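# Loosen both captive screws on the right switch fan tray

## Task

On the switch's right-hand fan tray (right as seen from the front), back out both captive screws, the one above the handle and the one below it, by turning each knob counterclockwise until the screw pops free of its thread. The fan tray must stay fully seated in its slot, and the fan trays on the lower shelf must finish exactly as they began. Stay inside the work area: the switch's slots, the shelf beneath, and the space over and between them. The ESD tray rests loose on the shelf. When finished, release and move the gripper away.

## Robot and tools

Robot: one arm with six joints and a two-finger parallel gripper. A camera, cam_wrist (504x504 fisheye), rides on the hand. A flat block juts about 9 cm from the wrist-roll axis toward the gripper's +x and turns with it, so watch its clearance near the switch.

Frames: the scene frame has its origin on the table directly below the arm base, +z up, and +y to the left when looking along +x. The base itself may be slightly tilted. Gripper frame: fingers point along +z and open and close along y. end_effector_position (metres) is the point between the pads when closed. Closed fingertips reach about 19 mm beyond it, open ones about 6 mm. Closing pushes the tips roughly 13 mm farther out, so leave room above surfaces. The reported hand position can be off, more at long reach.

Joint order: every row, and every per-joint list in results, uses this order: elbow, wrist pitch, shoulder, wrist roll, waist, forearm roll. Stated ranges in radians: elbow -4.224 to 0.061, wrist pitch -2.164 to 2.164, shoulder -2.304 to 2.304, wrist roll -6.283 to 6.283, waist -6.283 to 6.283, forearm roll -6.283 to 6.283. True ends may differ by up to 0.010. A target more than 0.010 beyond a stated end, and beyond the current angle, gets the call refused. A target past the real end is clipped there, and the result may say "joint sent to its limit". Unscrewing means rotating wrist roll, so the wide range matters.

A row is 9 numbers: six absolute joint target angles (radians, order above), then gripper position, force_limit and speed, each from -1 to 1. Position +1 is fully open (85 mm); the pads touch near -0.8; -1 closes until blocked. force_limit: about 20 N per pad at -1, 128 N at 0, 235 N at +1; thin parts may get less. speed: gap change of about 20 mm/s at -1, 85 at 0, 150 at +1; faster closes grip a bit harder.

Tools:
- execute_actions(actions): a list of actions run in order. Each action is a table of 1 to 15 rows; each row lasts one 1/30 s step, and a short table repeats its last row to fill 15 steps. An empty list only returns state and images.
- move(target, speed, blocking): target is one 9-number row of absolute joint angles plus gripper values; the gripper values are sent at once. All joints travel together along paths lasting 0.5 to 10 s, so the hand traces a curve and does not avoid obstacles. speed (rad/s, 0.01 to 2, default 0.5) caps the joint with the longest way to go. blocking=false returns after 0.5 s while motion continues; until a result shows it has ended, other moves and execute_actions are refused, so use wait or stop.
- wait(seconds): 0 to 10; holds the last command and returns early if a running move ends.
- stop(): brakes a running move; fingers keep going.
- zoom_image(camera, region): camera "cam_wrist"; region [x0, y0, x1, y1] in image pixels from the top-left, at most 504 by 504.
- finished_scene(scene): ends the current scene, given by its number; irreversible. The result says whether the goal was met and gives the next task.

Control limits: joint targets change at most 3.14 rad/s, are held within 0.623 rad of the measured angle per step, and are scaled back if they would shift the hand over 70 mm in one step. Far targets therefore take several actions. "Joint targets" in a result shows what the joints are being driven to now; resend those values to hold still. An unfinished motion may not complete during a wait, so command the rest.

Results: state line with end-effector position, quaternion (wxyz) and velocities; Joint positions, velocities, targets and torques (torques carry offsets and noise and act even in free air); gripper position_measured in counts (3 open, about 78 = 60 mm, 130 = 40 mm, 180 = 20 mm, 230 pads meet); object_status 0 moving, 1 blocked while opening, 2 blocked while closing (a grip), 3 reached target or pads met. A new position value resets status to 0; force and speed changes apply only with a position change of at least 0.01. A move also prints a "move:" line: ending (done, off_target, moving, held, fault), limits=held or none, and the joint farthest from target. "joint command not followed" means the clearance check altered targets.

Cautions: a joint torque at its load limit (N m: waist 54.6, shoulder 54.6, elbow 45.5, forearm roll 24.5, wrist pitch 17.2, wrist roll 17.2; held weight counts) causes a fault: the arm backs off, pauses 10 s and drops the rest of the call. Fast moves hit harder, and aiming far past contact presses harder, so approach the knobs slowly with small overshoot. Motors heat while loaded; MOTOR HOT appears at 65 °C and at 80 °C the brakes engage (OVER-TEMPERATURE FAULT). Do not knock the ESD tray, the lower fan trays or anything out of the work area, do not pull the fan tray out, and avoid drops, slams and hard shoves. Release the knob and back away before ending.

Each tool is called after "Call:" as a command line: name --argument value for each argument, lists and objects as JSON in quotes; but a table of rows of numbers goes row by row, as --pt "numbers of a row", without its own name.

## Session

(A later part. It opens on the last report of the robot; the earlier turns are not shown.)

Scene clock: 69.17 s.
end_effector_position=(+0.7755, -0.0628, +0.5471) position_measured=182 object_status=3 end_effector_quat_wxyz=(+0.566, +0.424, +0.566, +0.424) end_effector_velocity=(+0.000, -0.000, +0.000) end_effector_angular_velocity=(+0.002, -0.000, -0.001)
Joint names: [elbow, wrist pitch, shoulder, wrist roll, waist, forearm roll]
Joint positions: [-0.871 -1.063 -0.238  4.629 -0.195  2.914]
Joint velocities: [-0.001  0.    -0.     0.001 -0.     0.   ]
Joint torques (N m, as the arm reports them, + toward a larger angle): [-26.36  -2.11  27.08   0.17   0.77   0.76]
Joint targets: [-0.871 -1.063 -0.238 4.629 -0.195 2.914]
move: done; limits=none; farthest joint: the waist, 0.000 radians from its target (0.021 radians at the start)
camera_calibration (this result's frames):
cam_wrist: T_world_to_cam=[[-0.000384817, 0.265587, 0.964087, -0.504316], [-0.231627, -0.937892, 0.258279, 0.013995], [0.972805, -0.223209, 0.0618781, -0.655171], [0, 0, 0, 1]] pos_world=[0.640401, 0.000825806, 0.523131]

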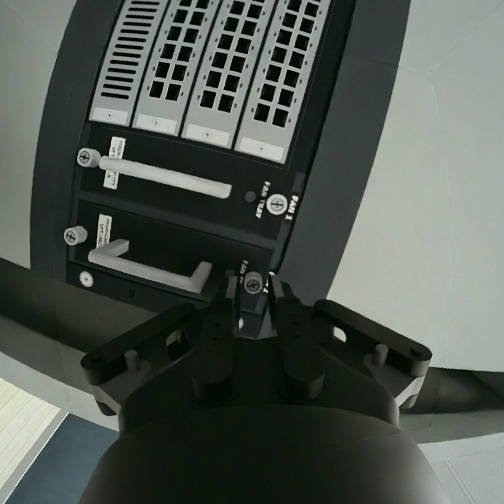

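Call:
zoom_image --camera "cam_wrist" --region '[170, 200, 350, 380]'

Call:
move --target '[-0.8714, -1.0632, -0.2383, 6.2, -0.1953, 2.9140, -0.42, -0.5, 0]' --speed 2

Call:
zoom_image --camera "cam_wrist" --region '[170, 200, 350, 380]'

Region (170, 200, 350, 380) of cam_wrist's 504x504 image, scaled by 2.800, with more detail than that image has.

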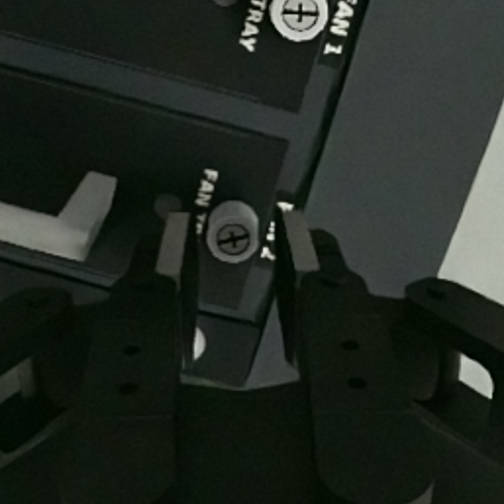

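Scene clock: 71.13 s.
end_effector_position=(+0.7756, -0.0628, +0.5471) position_measured=182 object_status=3 end_effector_quat_wxyz=(+0.101, +0.700, +0.101, +0.700) end_effector_velocity=(-0.000, -0.000, +0.000) end_effector_angular_velocity=(+0.001, -0.000, +0.000)
Joint names: [elbow, wrist pitch, shoulder, wrist roll, waist, forearm roll]
Joint positions: [-0.871 -1.063 -0.238  6.2   -0.195  2.914]
Joint velocities: [-0.    -0.    -0.     0.001 -0.    -0.   ]
Joint torques (N m, as the arm reports them, + toward a larger angle): [-26.75  -2.26  24.22   0.25   1.54   1.03]
Joint targets: [-0.871 -1.063 -0.238 6.200 -0.195 2.914]
move: done; limits=none; farthest joint: the waist, 0.000 radians from its target (0.000 radians at the start)
camera_calibration (this result's frames):
cam_wrist: T_world_to_cam=[[-0.000213618, -0.964139, 0.265396, -0.199381], [-0.231167, -0.25816, -0.938038, 0.710766], [0.972914, -0.0615513, -0.222822, -0.489367], [0, 0, 0, 1]] pos_world=[0.640375, -0.038861, 0.610599]

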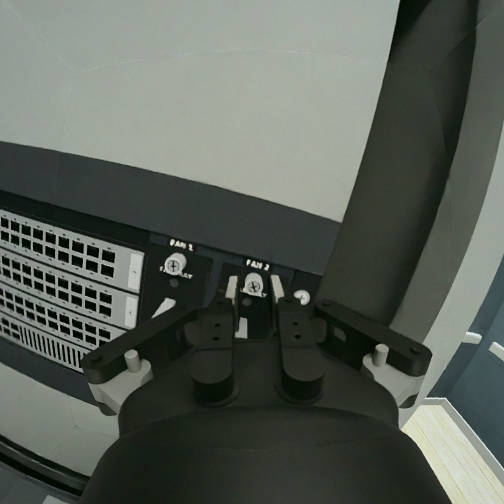

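Region (170, 200, 350, 380) of cam_wrist's 504x504 image, scaled by 2.800, with more detail than that image has.

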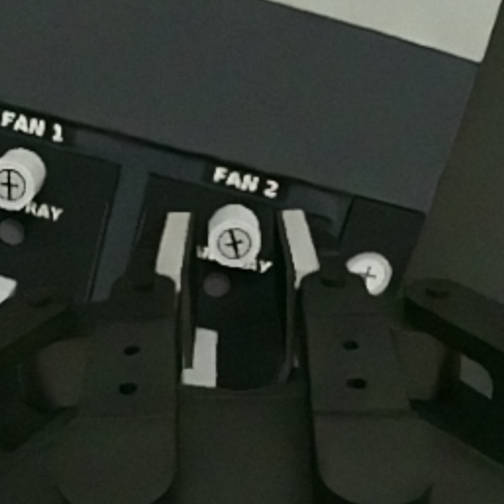

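Call:
move --target '[-0.9083, -1.0533, -0.2660, 6.2, -0.1892, 2.9197, -0.42, -0.5, 0]' --speed 0.04

Call:
zoom_image --camera "cam_wrist" --region '[170, 200, 350, 380]'

Scene clock: 73.63 s.
end_effector_position=(+0.7886, -0.0625, +0.5463) position_measured=182 object_status=3 end_effector_quat_wxyz=(+0.100, +0.700, +0.100, +0.700) end_effector_velocity=(+0.001, +0.001, -0.000) end_effector_angular_velocity=(-0.000, -0.000, +0.001)
Joint names: [elbow, wrist pitch, shoulder, wrist roll, waist, forearm roll]
Joint positions: [-0.908 -1.053 -0.266  6.2   -0.189  2.92 ]
Joint velocities: [-0.002  0.    -0.001 -0.001  0.002  0.001]
Joint torques (N m, as the arm reports them, + toward a larger angle): [-26.67  -2.12  26.71   0.31   0.16   1.24]
Joint targets: [-0.908 -1.053 -0.266 6.200 -0.189 2.920]
move: done; limits=none; farthest joint: the waist, 0.000 radians from its target (0.006 radians at the start)
camera_calibration (this result's frames):
cam_wrist: T_world_to_cam=[[-0.000176308, -0.964649, 0.263538, -0.197961], [-0.231281, -0.256353, -0.938505, 0.713594], [0.972887, -0.0611168, -0.22306, -0.502046], [0, 0, 0, 1]] pos_world=[0.653439, -0.0387145, 0.609896]

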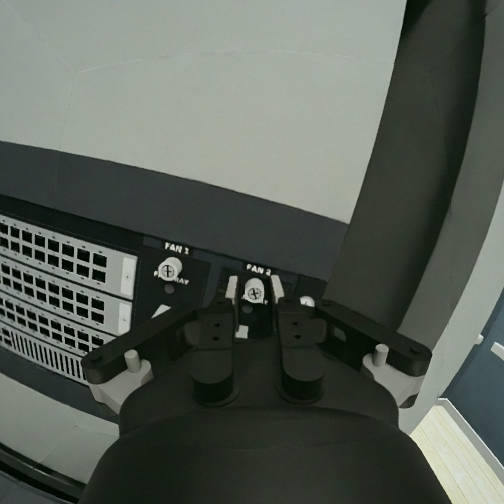

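Region (170, 200, 350, 380) of cam_wrist's 504x504 image, scaled by 2.800, with more detail than that image has.

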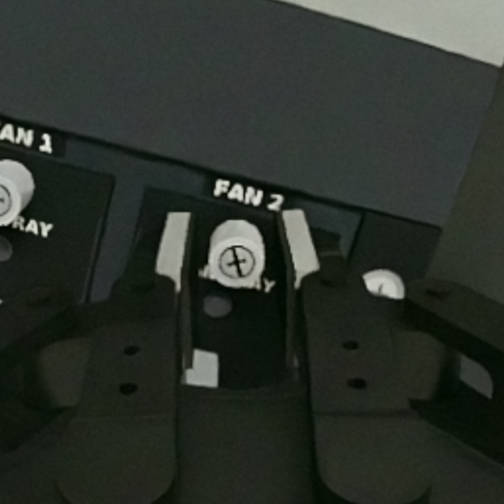

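Call:
execute_actions --actions '[[[-0.9083, -1.0533, -0.2660, 6.2, -0.1892, 2.9197, -1, -0.5, -0.5]], [[-0.9083, -1.0533, -0.2660, 6.2, -0.1892, 2.9197, -1, -0.5, -0.5]]]'

Scene clock: 74.83 s.
end_effector_position=(+0.7886, -0.0625, +0.5463) position_measured=203 object_status=2 end_effector_quat_wxyz=(+0.100, +0.700, +0.100, +0.700) end_effector_velocity=(+0.000, +0.001, +0.000) end_effector_angular_velocity=(+0.000, -0.001, +0.001)
Joint names: [elbow, wrist pitch, shoulder, wrist roll, waist, forearm roll]
Joint positions: [-0.908 -1.053 -0.266  6.2   -0.189  2.92 ]
Joint velocities: [-0.    -0.001  0.     0.     0.001 -0.   ]
Joint torques (N m, as the arm reports them, + toward a larger angle): [-30.09  -1.91  25.13   0.15   3.27   0.79]
Joint targets: [-0.908 -1.053 -0.266 6.200 -0.189 2.920]
camera_calibration (this result's frames):
cam_wrist: T_world_to_cam=[[-0.00020808, -0.964654, 0.263521, -0.197938], [-0.231231, -0.256333, -0.938523, 0.713567], [0.972899, -0.0611296, -0.223005, -0.502102], [0, 0, 0, 1]] pos_world=[0.653453, -0.0387248, 0.609888]

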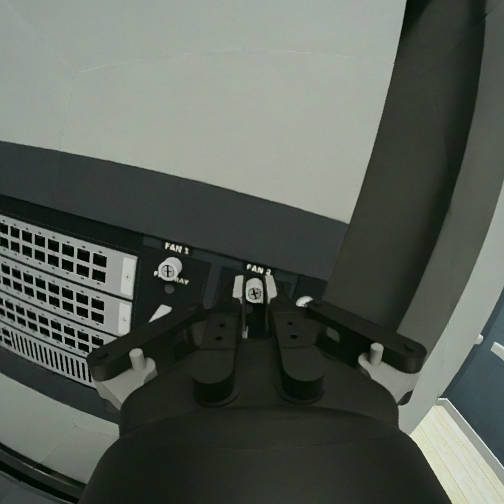

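Call:
move --target '[-0.9046, -1.0544, -0.2634, -6.2, -0.1897, 2.9192, -1, -0.5, -0.5]' --speed 2

Call:
zoom_image --camera "cam_wrist" --region '[170, 200, 350, 380]'

Scene clock: 82.37 s.
end_effector_position=(+0.7874, -0.0625, +0.5463) position_measured=203 object_status=2 end_effector_quat_wxyz=(+0.041, +0.706, +0.041, +0.706) end_effector_velocity=(-0.000, +0.000, +0.000) end_effector_angular_velocity=(-0.003, -0.000, +0.001)
Joint names: [elbow, wrist pitch, shoulder, wrist roll, waist, forearm roll]
Joint positions: [-0.905 -1.054 -0.263 -6.2   -0.19   2.919]
Joint velocities: [ 0.    -0.     0.    -0.002 -0.    -0.001]
Joint torques (N m, as the arm reports them, + toward a larger angle): [-31.23  -1.67  23.72  -0.01   3.06   0.43]
Joint targets: [-0.905 -1.054 -0.263 -6.200 -0.190 2.919]
move: done; limits=none; farthest joint: the waist, 0.000 radians from its target (0.000 radians at the start)
camera_calibration (this result's frames):
cam_wrist: T_world_to_cam=[[-0.000106711, -0.99499, 0.099979, -0.110545], [-0.231342, -0.0972423, -0.968, 0.739373], [0.972873, -0.0232326, -0.230172, -0.494581], [0, 0, 0, 1]] pos_world=[0.6522, -0.0495836, 0.612927]

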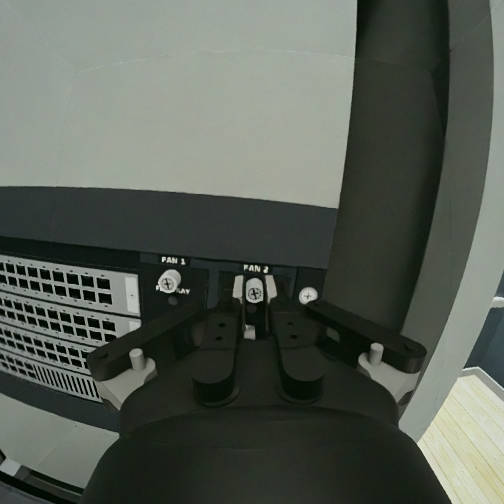

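Region (170, 200, 350, 380) of cam_wrist's 504x504 image, scaled by 2.800, with more detail than that image has.

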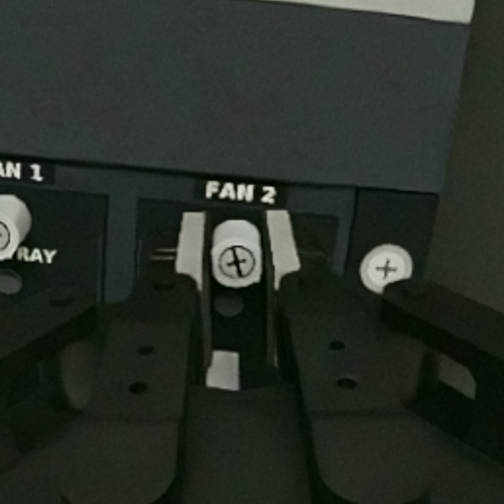

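Call:
execute_actions --actions '[[[-0.9046, -1.0544, -0.2634, -6.2, -0.1897, 2.9192, -0.5, -0.5, 0]]]'

Call:
move --target '[-0.9046, -1.0544, -0.2634, 6.2, -0.1897, 2.9192, -0.5, -0.5, 0]' --speed 2

Call:
zoom_image --camera "cam_wrist" --region '[170, 200, 350, 380]'

Scene clock: 83.13 s.
end_effector_position=(+0.7874, -0.0624, +0.5463) position_measured=192 object_status=3 end_effector_quat_wxyz=(+0.042, +0.706, +0.042, +0.706) end_effector_velocity=(-0.000, -0.000, +0.000) end_effector_angular_velocity=(-0.001, -0.001, +0.000)
Joint names: [elbow, wrist pitch, shoulder, wrist roll, waist, forearm roll]
Joint positions: [-0.905 -1.054 -0.263 -6.2   -0.19   2.919]
Joint velocities: [ 0.001 -0.001  0.    -0.    -0.001 -0.001]
Joint torques (N m, as the arm reports them, + toward a larger angle): [-26.83  -2.26  24.     0.22  -0.87   2.2 ]
Joint targets: [-0.905 -1.054 -0.263 -6.200 -0.190 2.919]
camera_calibration (this result's frames):
cam_wrist: T_world_to_cam=[[-0.0000347645, -0.994962, 0.100254, -0.110714], [-0.231339, -0.0975267, -0.967972, 0.739375], [0.972873, -0.0232264, -0.23017, -0.494622], [0, 0, 0, 1]] pos_world=[0.652247, -0.049536, 0.612947]

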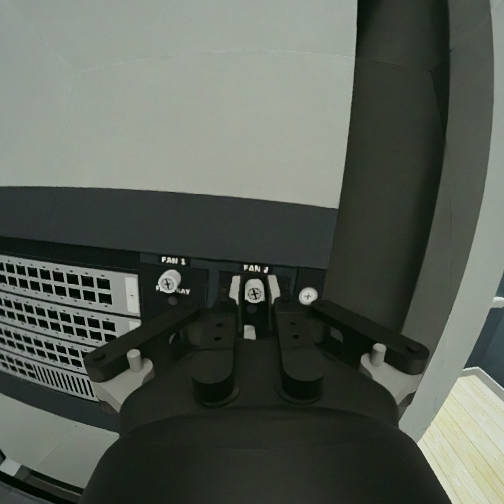

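Scene clock: 90.27 s.
end_effector_position=(+0.7874, -0.0625, +0.5463) position_measured=192 object_status=3 end_effector_quat_wxyz=(+0.100, +0.700, +0.100, +0.700) end_effector_velocity=(-0.000, -0.000, +0.000) end_effector_angular_velocity=(+0.003, -0.000, +0.000)
Joint names: [elbow, wrist pitch, shoulder, wrist roll, waist, forearm roll]
Joint positions: [-0.905 -1.054 -0.263  6.2   -0.19   2.919]
Joint velocities: [ 0.    -0.     0.     0.003 -0.    -0.001]
Joint torques (N m, as the arm reports them, + toward a larger angle): [-27.09  -2.32  26.58   0.25   0.     1.14]
Joint targets: [-0.905 -1.054 -0.263 6.200 -0.190 2.919]
move: done; limits=none; farthest joint: the waist, 0.000 radians from its target (0.000 radians at the start)
camera_calibration (this result's frames):
cam_wrist: T_world_to_cam=[[-0.000106168, -0.964561, 0.26386, -0.198156], [-0.231317, -0.25668, -0.938407, 0.713245], [0.972878, -0.0611349, -0.223092, -0.500823], [0, 0, 0, 1]] pos_world=[0.652204, -0.0386758, 0.60987]

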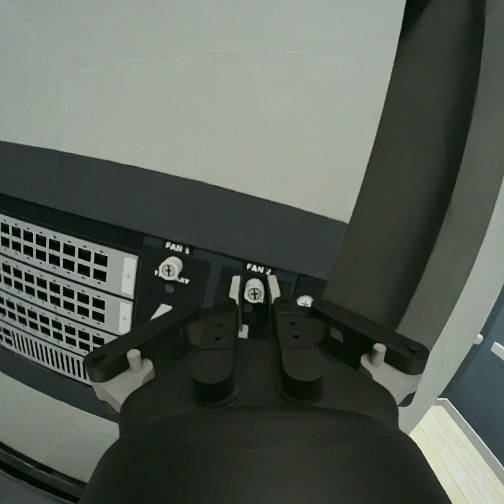

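Region (170, 200, 350, 380) of cam_wrist's 504x504 image, scaled by 2.800, with more detail than that image has.

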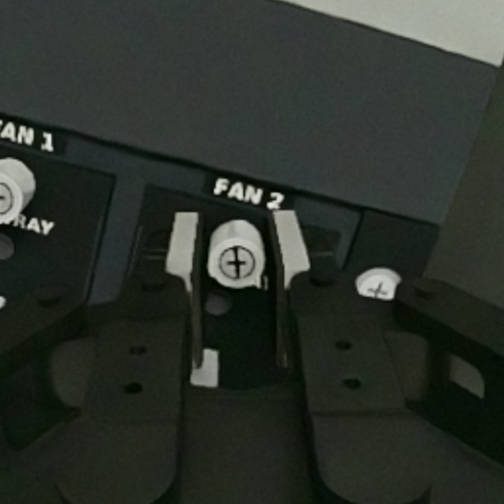

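Call:
execute_actions --actions '[[[-0.9046, -1.0544, -0.2634, 6.2, -0.1897, 2.9192, -1, -0.5, -0.5]], [[-0.9046, -1.0544, -0.2634, 6.2, -0.1897, 2.9192, -1, -0.5, -0.5]]]'

Call:
move --target '[-0.9009, -1.0556, -0.2608, -6.2, -0.1902, 2.9188, -1, -0.5, -0.5]' --speed 2

Call:
zoom_image --camera "cam_wrist" --region '[170, 200, 350, 380]'

Call:
execute_actions --actions '[[[-0.9009, -1.0556, -0.2608, -6.2, -0.1902, 2.9188, -0.5, -0.5, 0]]]'

Call:
zoom_image --camera "cam_wrist" --region '[170, 200, 350, 380]'

Scene clock: 91.73 s.
end_effector_position=(+0.7874, -0.0625, +0.5463) position_measured=203 object_status=2 end_effector_quat_wxyz=(+0.100, +0.700, +0.100, +0.700) end_effector_velocity=(+0.000, -0.000, +0.001) end_effector_angular_velocity=(+0.000, -0.002, +0.000)
Joint names: [elbow, wrist pitch, shoulder, wrist roll, waist, forearm roll]
Joint positions: [-0.905 -1.054 -0.263  6.2   -0.19   2.919]
Joint velocities: [-0.    -0.002  0.     0.001 -0.    -0.001]
Joint torques (N m, as the arm reports them, + toward a larger angle): [-29.82  -1.95  22.56   0.16   1.84   0.86]
Joint targets: [-0.905 -1.054 -0.263 6.200 -0.190 2.919]
camera_calibration (this result's frames):
cam_wrist: T_world_to_cam=[[-0.000139104, -0.964629, 0.263612, -0.198014], [-0.231297, -0.256432, -0.93848, 0.713277], [0.972883, -0.061103, -0.22308, -0.500813], [0, 0, 0, 1]] pos_world=[0.652183, -0.038704, 0.609874]

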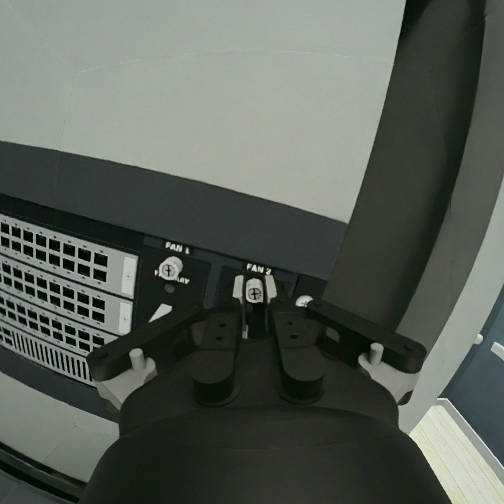

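Scene clock: 98.83 s.
end_effector_position=(+0.7861, -0.0624, +0.5463) position_measured=203 object_status=2 end_effector_quat_wxyz=(+0.041, +0.706, +0.042, +0.706) end_effector_velocity=(-0.000, -0.000, +0.000) end_effector_angular_velocity=(-0.003, -0.001, -0.001)
Joint names: [elbow, wrist pitch, shoulder, wrist roll, waist, forearm roll]
Joint positions: [-0.901 -1.056 -0.261 -6.2   -0.19   2.919]
Joint velocities: [-0.    -0.    -0.    -0.003 -0.001  0.   ]
Joint torques (N m, as the arm reports them, + toward a larger angle): [-30.01  -1.64  23.83   0.13   0.2    1.6 ]
Joint targets: [-0.901 -1.056 -0.261 -6.200 -0.190 2.919]
move: done; limits=none; farthest joint: the waist, 0.000 radians from its target (0.000 radians at the start)
camera_calibration (this result's frames):
cam_wrist: T_world_to_cam=[[-0.0000489373, -0.994984, 0.100034, -0.110575], [-0.231322, -0.0973094, -0.967998, 0.739058], [0.972877, -0.0231874, -0.230157, -0.493353], [0, 0, 0, 1]] pos_world=[0.650927, -0.049543, 0.61292]

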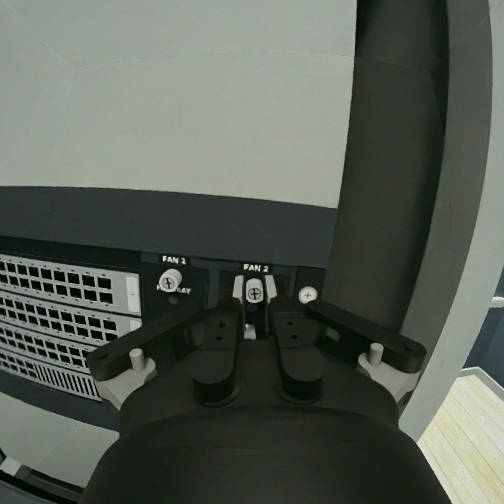

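Region (170, 200, 350, 380) of cam_wrist's 504x504 image, scaled by 2.800, with more detail than that image has.

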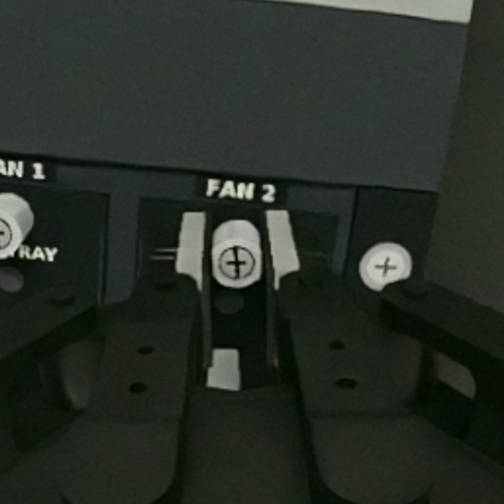

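Scene clock: 99.33 s.
end_effector_position=(+0.7861, -0.0625, +0.5463) position_measured=192 object_status=3 end_effector_quat_wxyz=(+0.042, +0.706, +0.042, +0.706) end_effector_velocity=(-0.000, -0.000, +0.000) end_effector_angular_velocity=(-0.001, +0.000, -0.001)
Joint names: [elbow, wrist pitch, shoulder, wrist roll, waist, forearm roll]
Joint positions: [-0.901 -1.056 -0.261 -6.2   -0.19   2.919]
Joint velocities: [ 0.     0.     0.    -0.001 -0.001  0.   ]
Joint torques (N m, as the arm reports them, + toward a larger angle): [-27.44  -2.34  25.35   0.04   1.9    0.98]
Joint targets: [-0.901 -1.056 -0.261 -6.200 -0.190 2.919]
camera_calibration (this result's frames):
cam_wrist: T_world_to_cam=[[-0.000137977, -0.99496, 0.100275, -0.110684], [-0.231264, -0.097525, -0.967991, 0.739039], [0.972891, -0.0233236, -0.230085, -0.493421], [0, 0, 0, 1]] pos_world=[0.650943, -0.04956, 0.612952]

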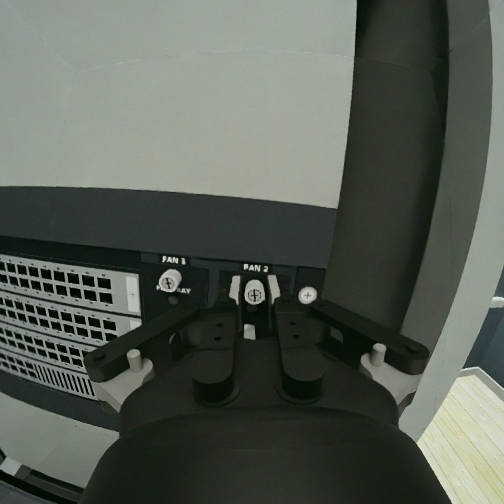

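Region (170, 200, 350, 380) of cam_wrist's 504x504 image, scaled by 2.800, with more detail than that image has.

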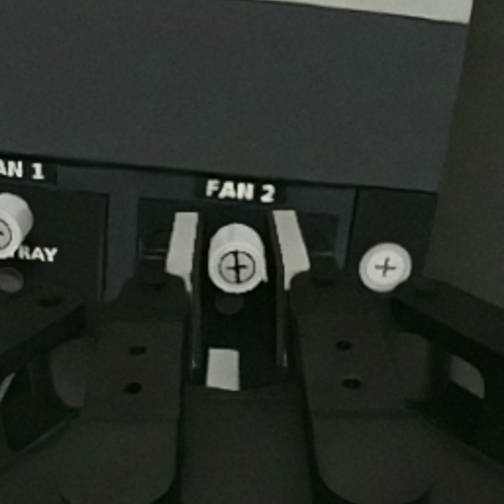

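Call:
move --target '[-0.7468, -1.0974, -0.1460, -6.1, -0.2163, 2.8945, -0.42, -0.5, 0]' --speed 0.12

Call:
move --target '[-0.2841, -1.4946, -0.0797, -6.134, -0.3979, 2.741, 0, -0.5, 0]' --speed 0.35

Scene clock: 101.50 s.
end_effector_position=(+0.7306, -0.0627, +0.5470) position_measured=182 object_status=3 end_effector_quat_wxyz=(+0.009, +0.707, +0.009, +0.707) end_effector_velocity=(-0.001, +0.000, +0.000) end_effector_angular_velocity=(+0.001, -0.001, -0.000)
Joint names: [elbow, wrist pitch, shoulder, wrist roll, waist, forearm roll]
Joint positions: [-0.747 -1.097 -0.146 -6.1   -0.216  2.895]
Joint velocities: [ 0.002 -0.001  0.001  0.001 -0.     0.   ]
Joint torques (N m, as the arm reports them, + toward a larger angle): [-27.24  -2.22  22.14   0.12   1.03   1.38]
Joint targets: [-0.747 -1.097 -0.146 -6.100 -0.216 2.894]
move: done; limits=none; farthest joint: the waist, 0.000 radians from its target (0.026 radians at the start)
camera_calibration (this result's frames):
cam_wrist: T_world_to_cam=[[-0.0000214355, -0.999976, 0.00692741, -0.0603224], [-0.231198, -0.00673477, -0.972883, 0.735204], [0.972907, -0.00162246, -0.231193, -0.437328], [0, 0, 0, 1]] pos_world=[0.595456, -0.056079, 0.614579]

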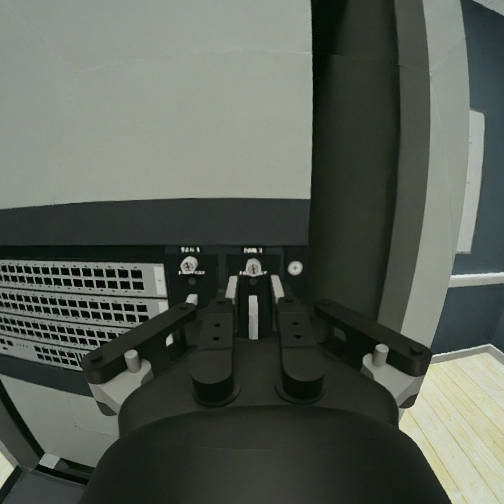

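Scene clock: 103.33 s.
end_effector_position=(+0.5509, -0.0807, +0.4504) position_measured=129 object_status=3 end_effector_quat_wxyz=(-0.000, +0.707, -0.001, +0.707) end_effector_velocity=(-0.001, +0.000, -0.001) end_effector_angular_velocity=(+0.002, +0.002, -0.000)
Joint names: [elbow, wrist pitch, shoulder, wrist roll, waist, forearm roll]
Joint positions: [-0.285 -1.494 -0.08  -6.134 -0.398  2.741]
Joint velocities: [ 0.003 -0.001  0.     0.001 -0.001 -0.001]
Joint torques (N m, as the arm reports them, + toward a larger angle): [-17.6   -2.24  13.15   0.15   0.72   0.91]
Joint targets: [-0.284 -1.495 -0.080 -6.134 -0.398 2.741]
move: done; limits=none; farthest joint: the waist, 0.000 radians from its target (0.182 radians at the start)
camera_calibration (this result's frames):
cam_wrist: T_world_to_cam=[[-0.000367203, -0.999822, -0.0188509, -0.0658184], [-0.230899, 0.0184263, -0.972803, 0.601393], [0.972978, 0.00399544, -0.230865, -0.284578], [0, 0, 0, 1]] pos_world=[0.415725, -0.0757511, 0.518097]

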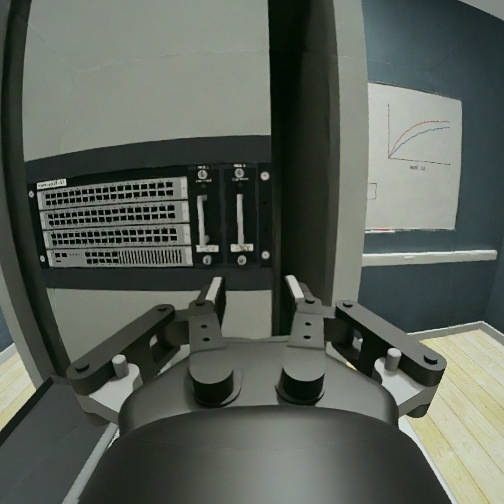

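Call:
zoom_image --camera "cam_wrist" --region '[170, 150, 290, 280]'

Region (170, 150, 290, 280) of cam_wrist's 504x504 image, scaled by 3.877, with more detail than that image has; it fills the left 465 columns of this view, and the rest is white.

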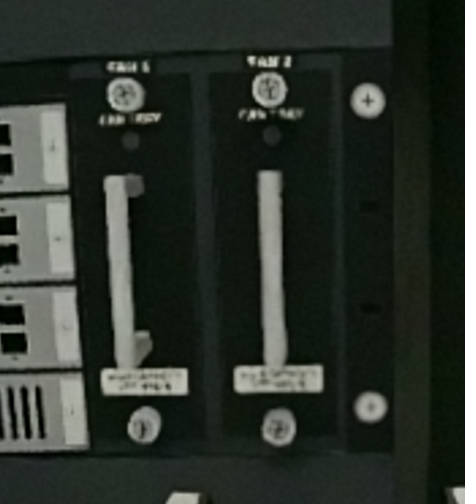

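Call:
finished_scene --scene 2

The scene is finished: the task was done.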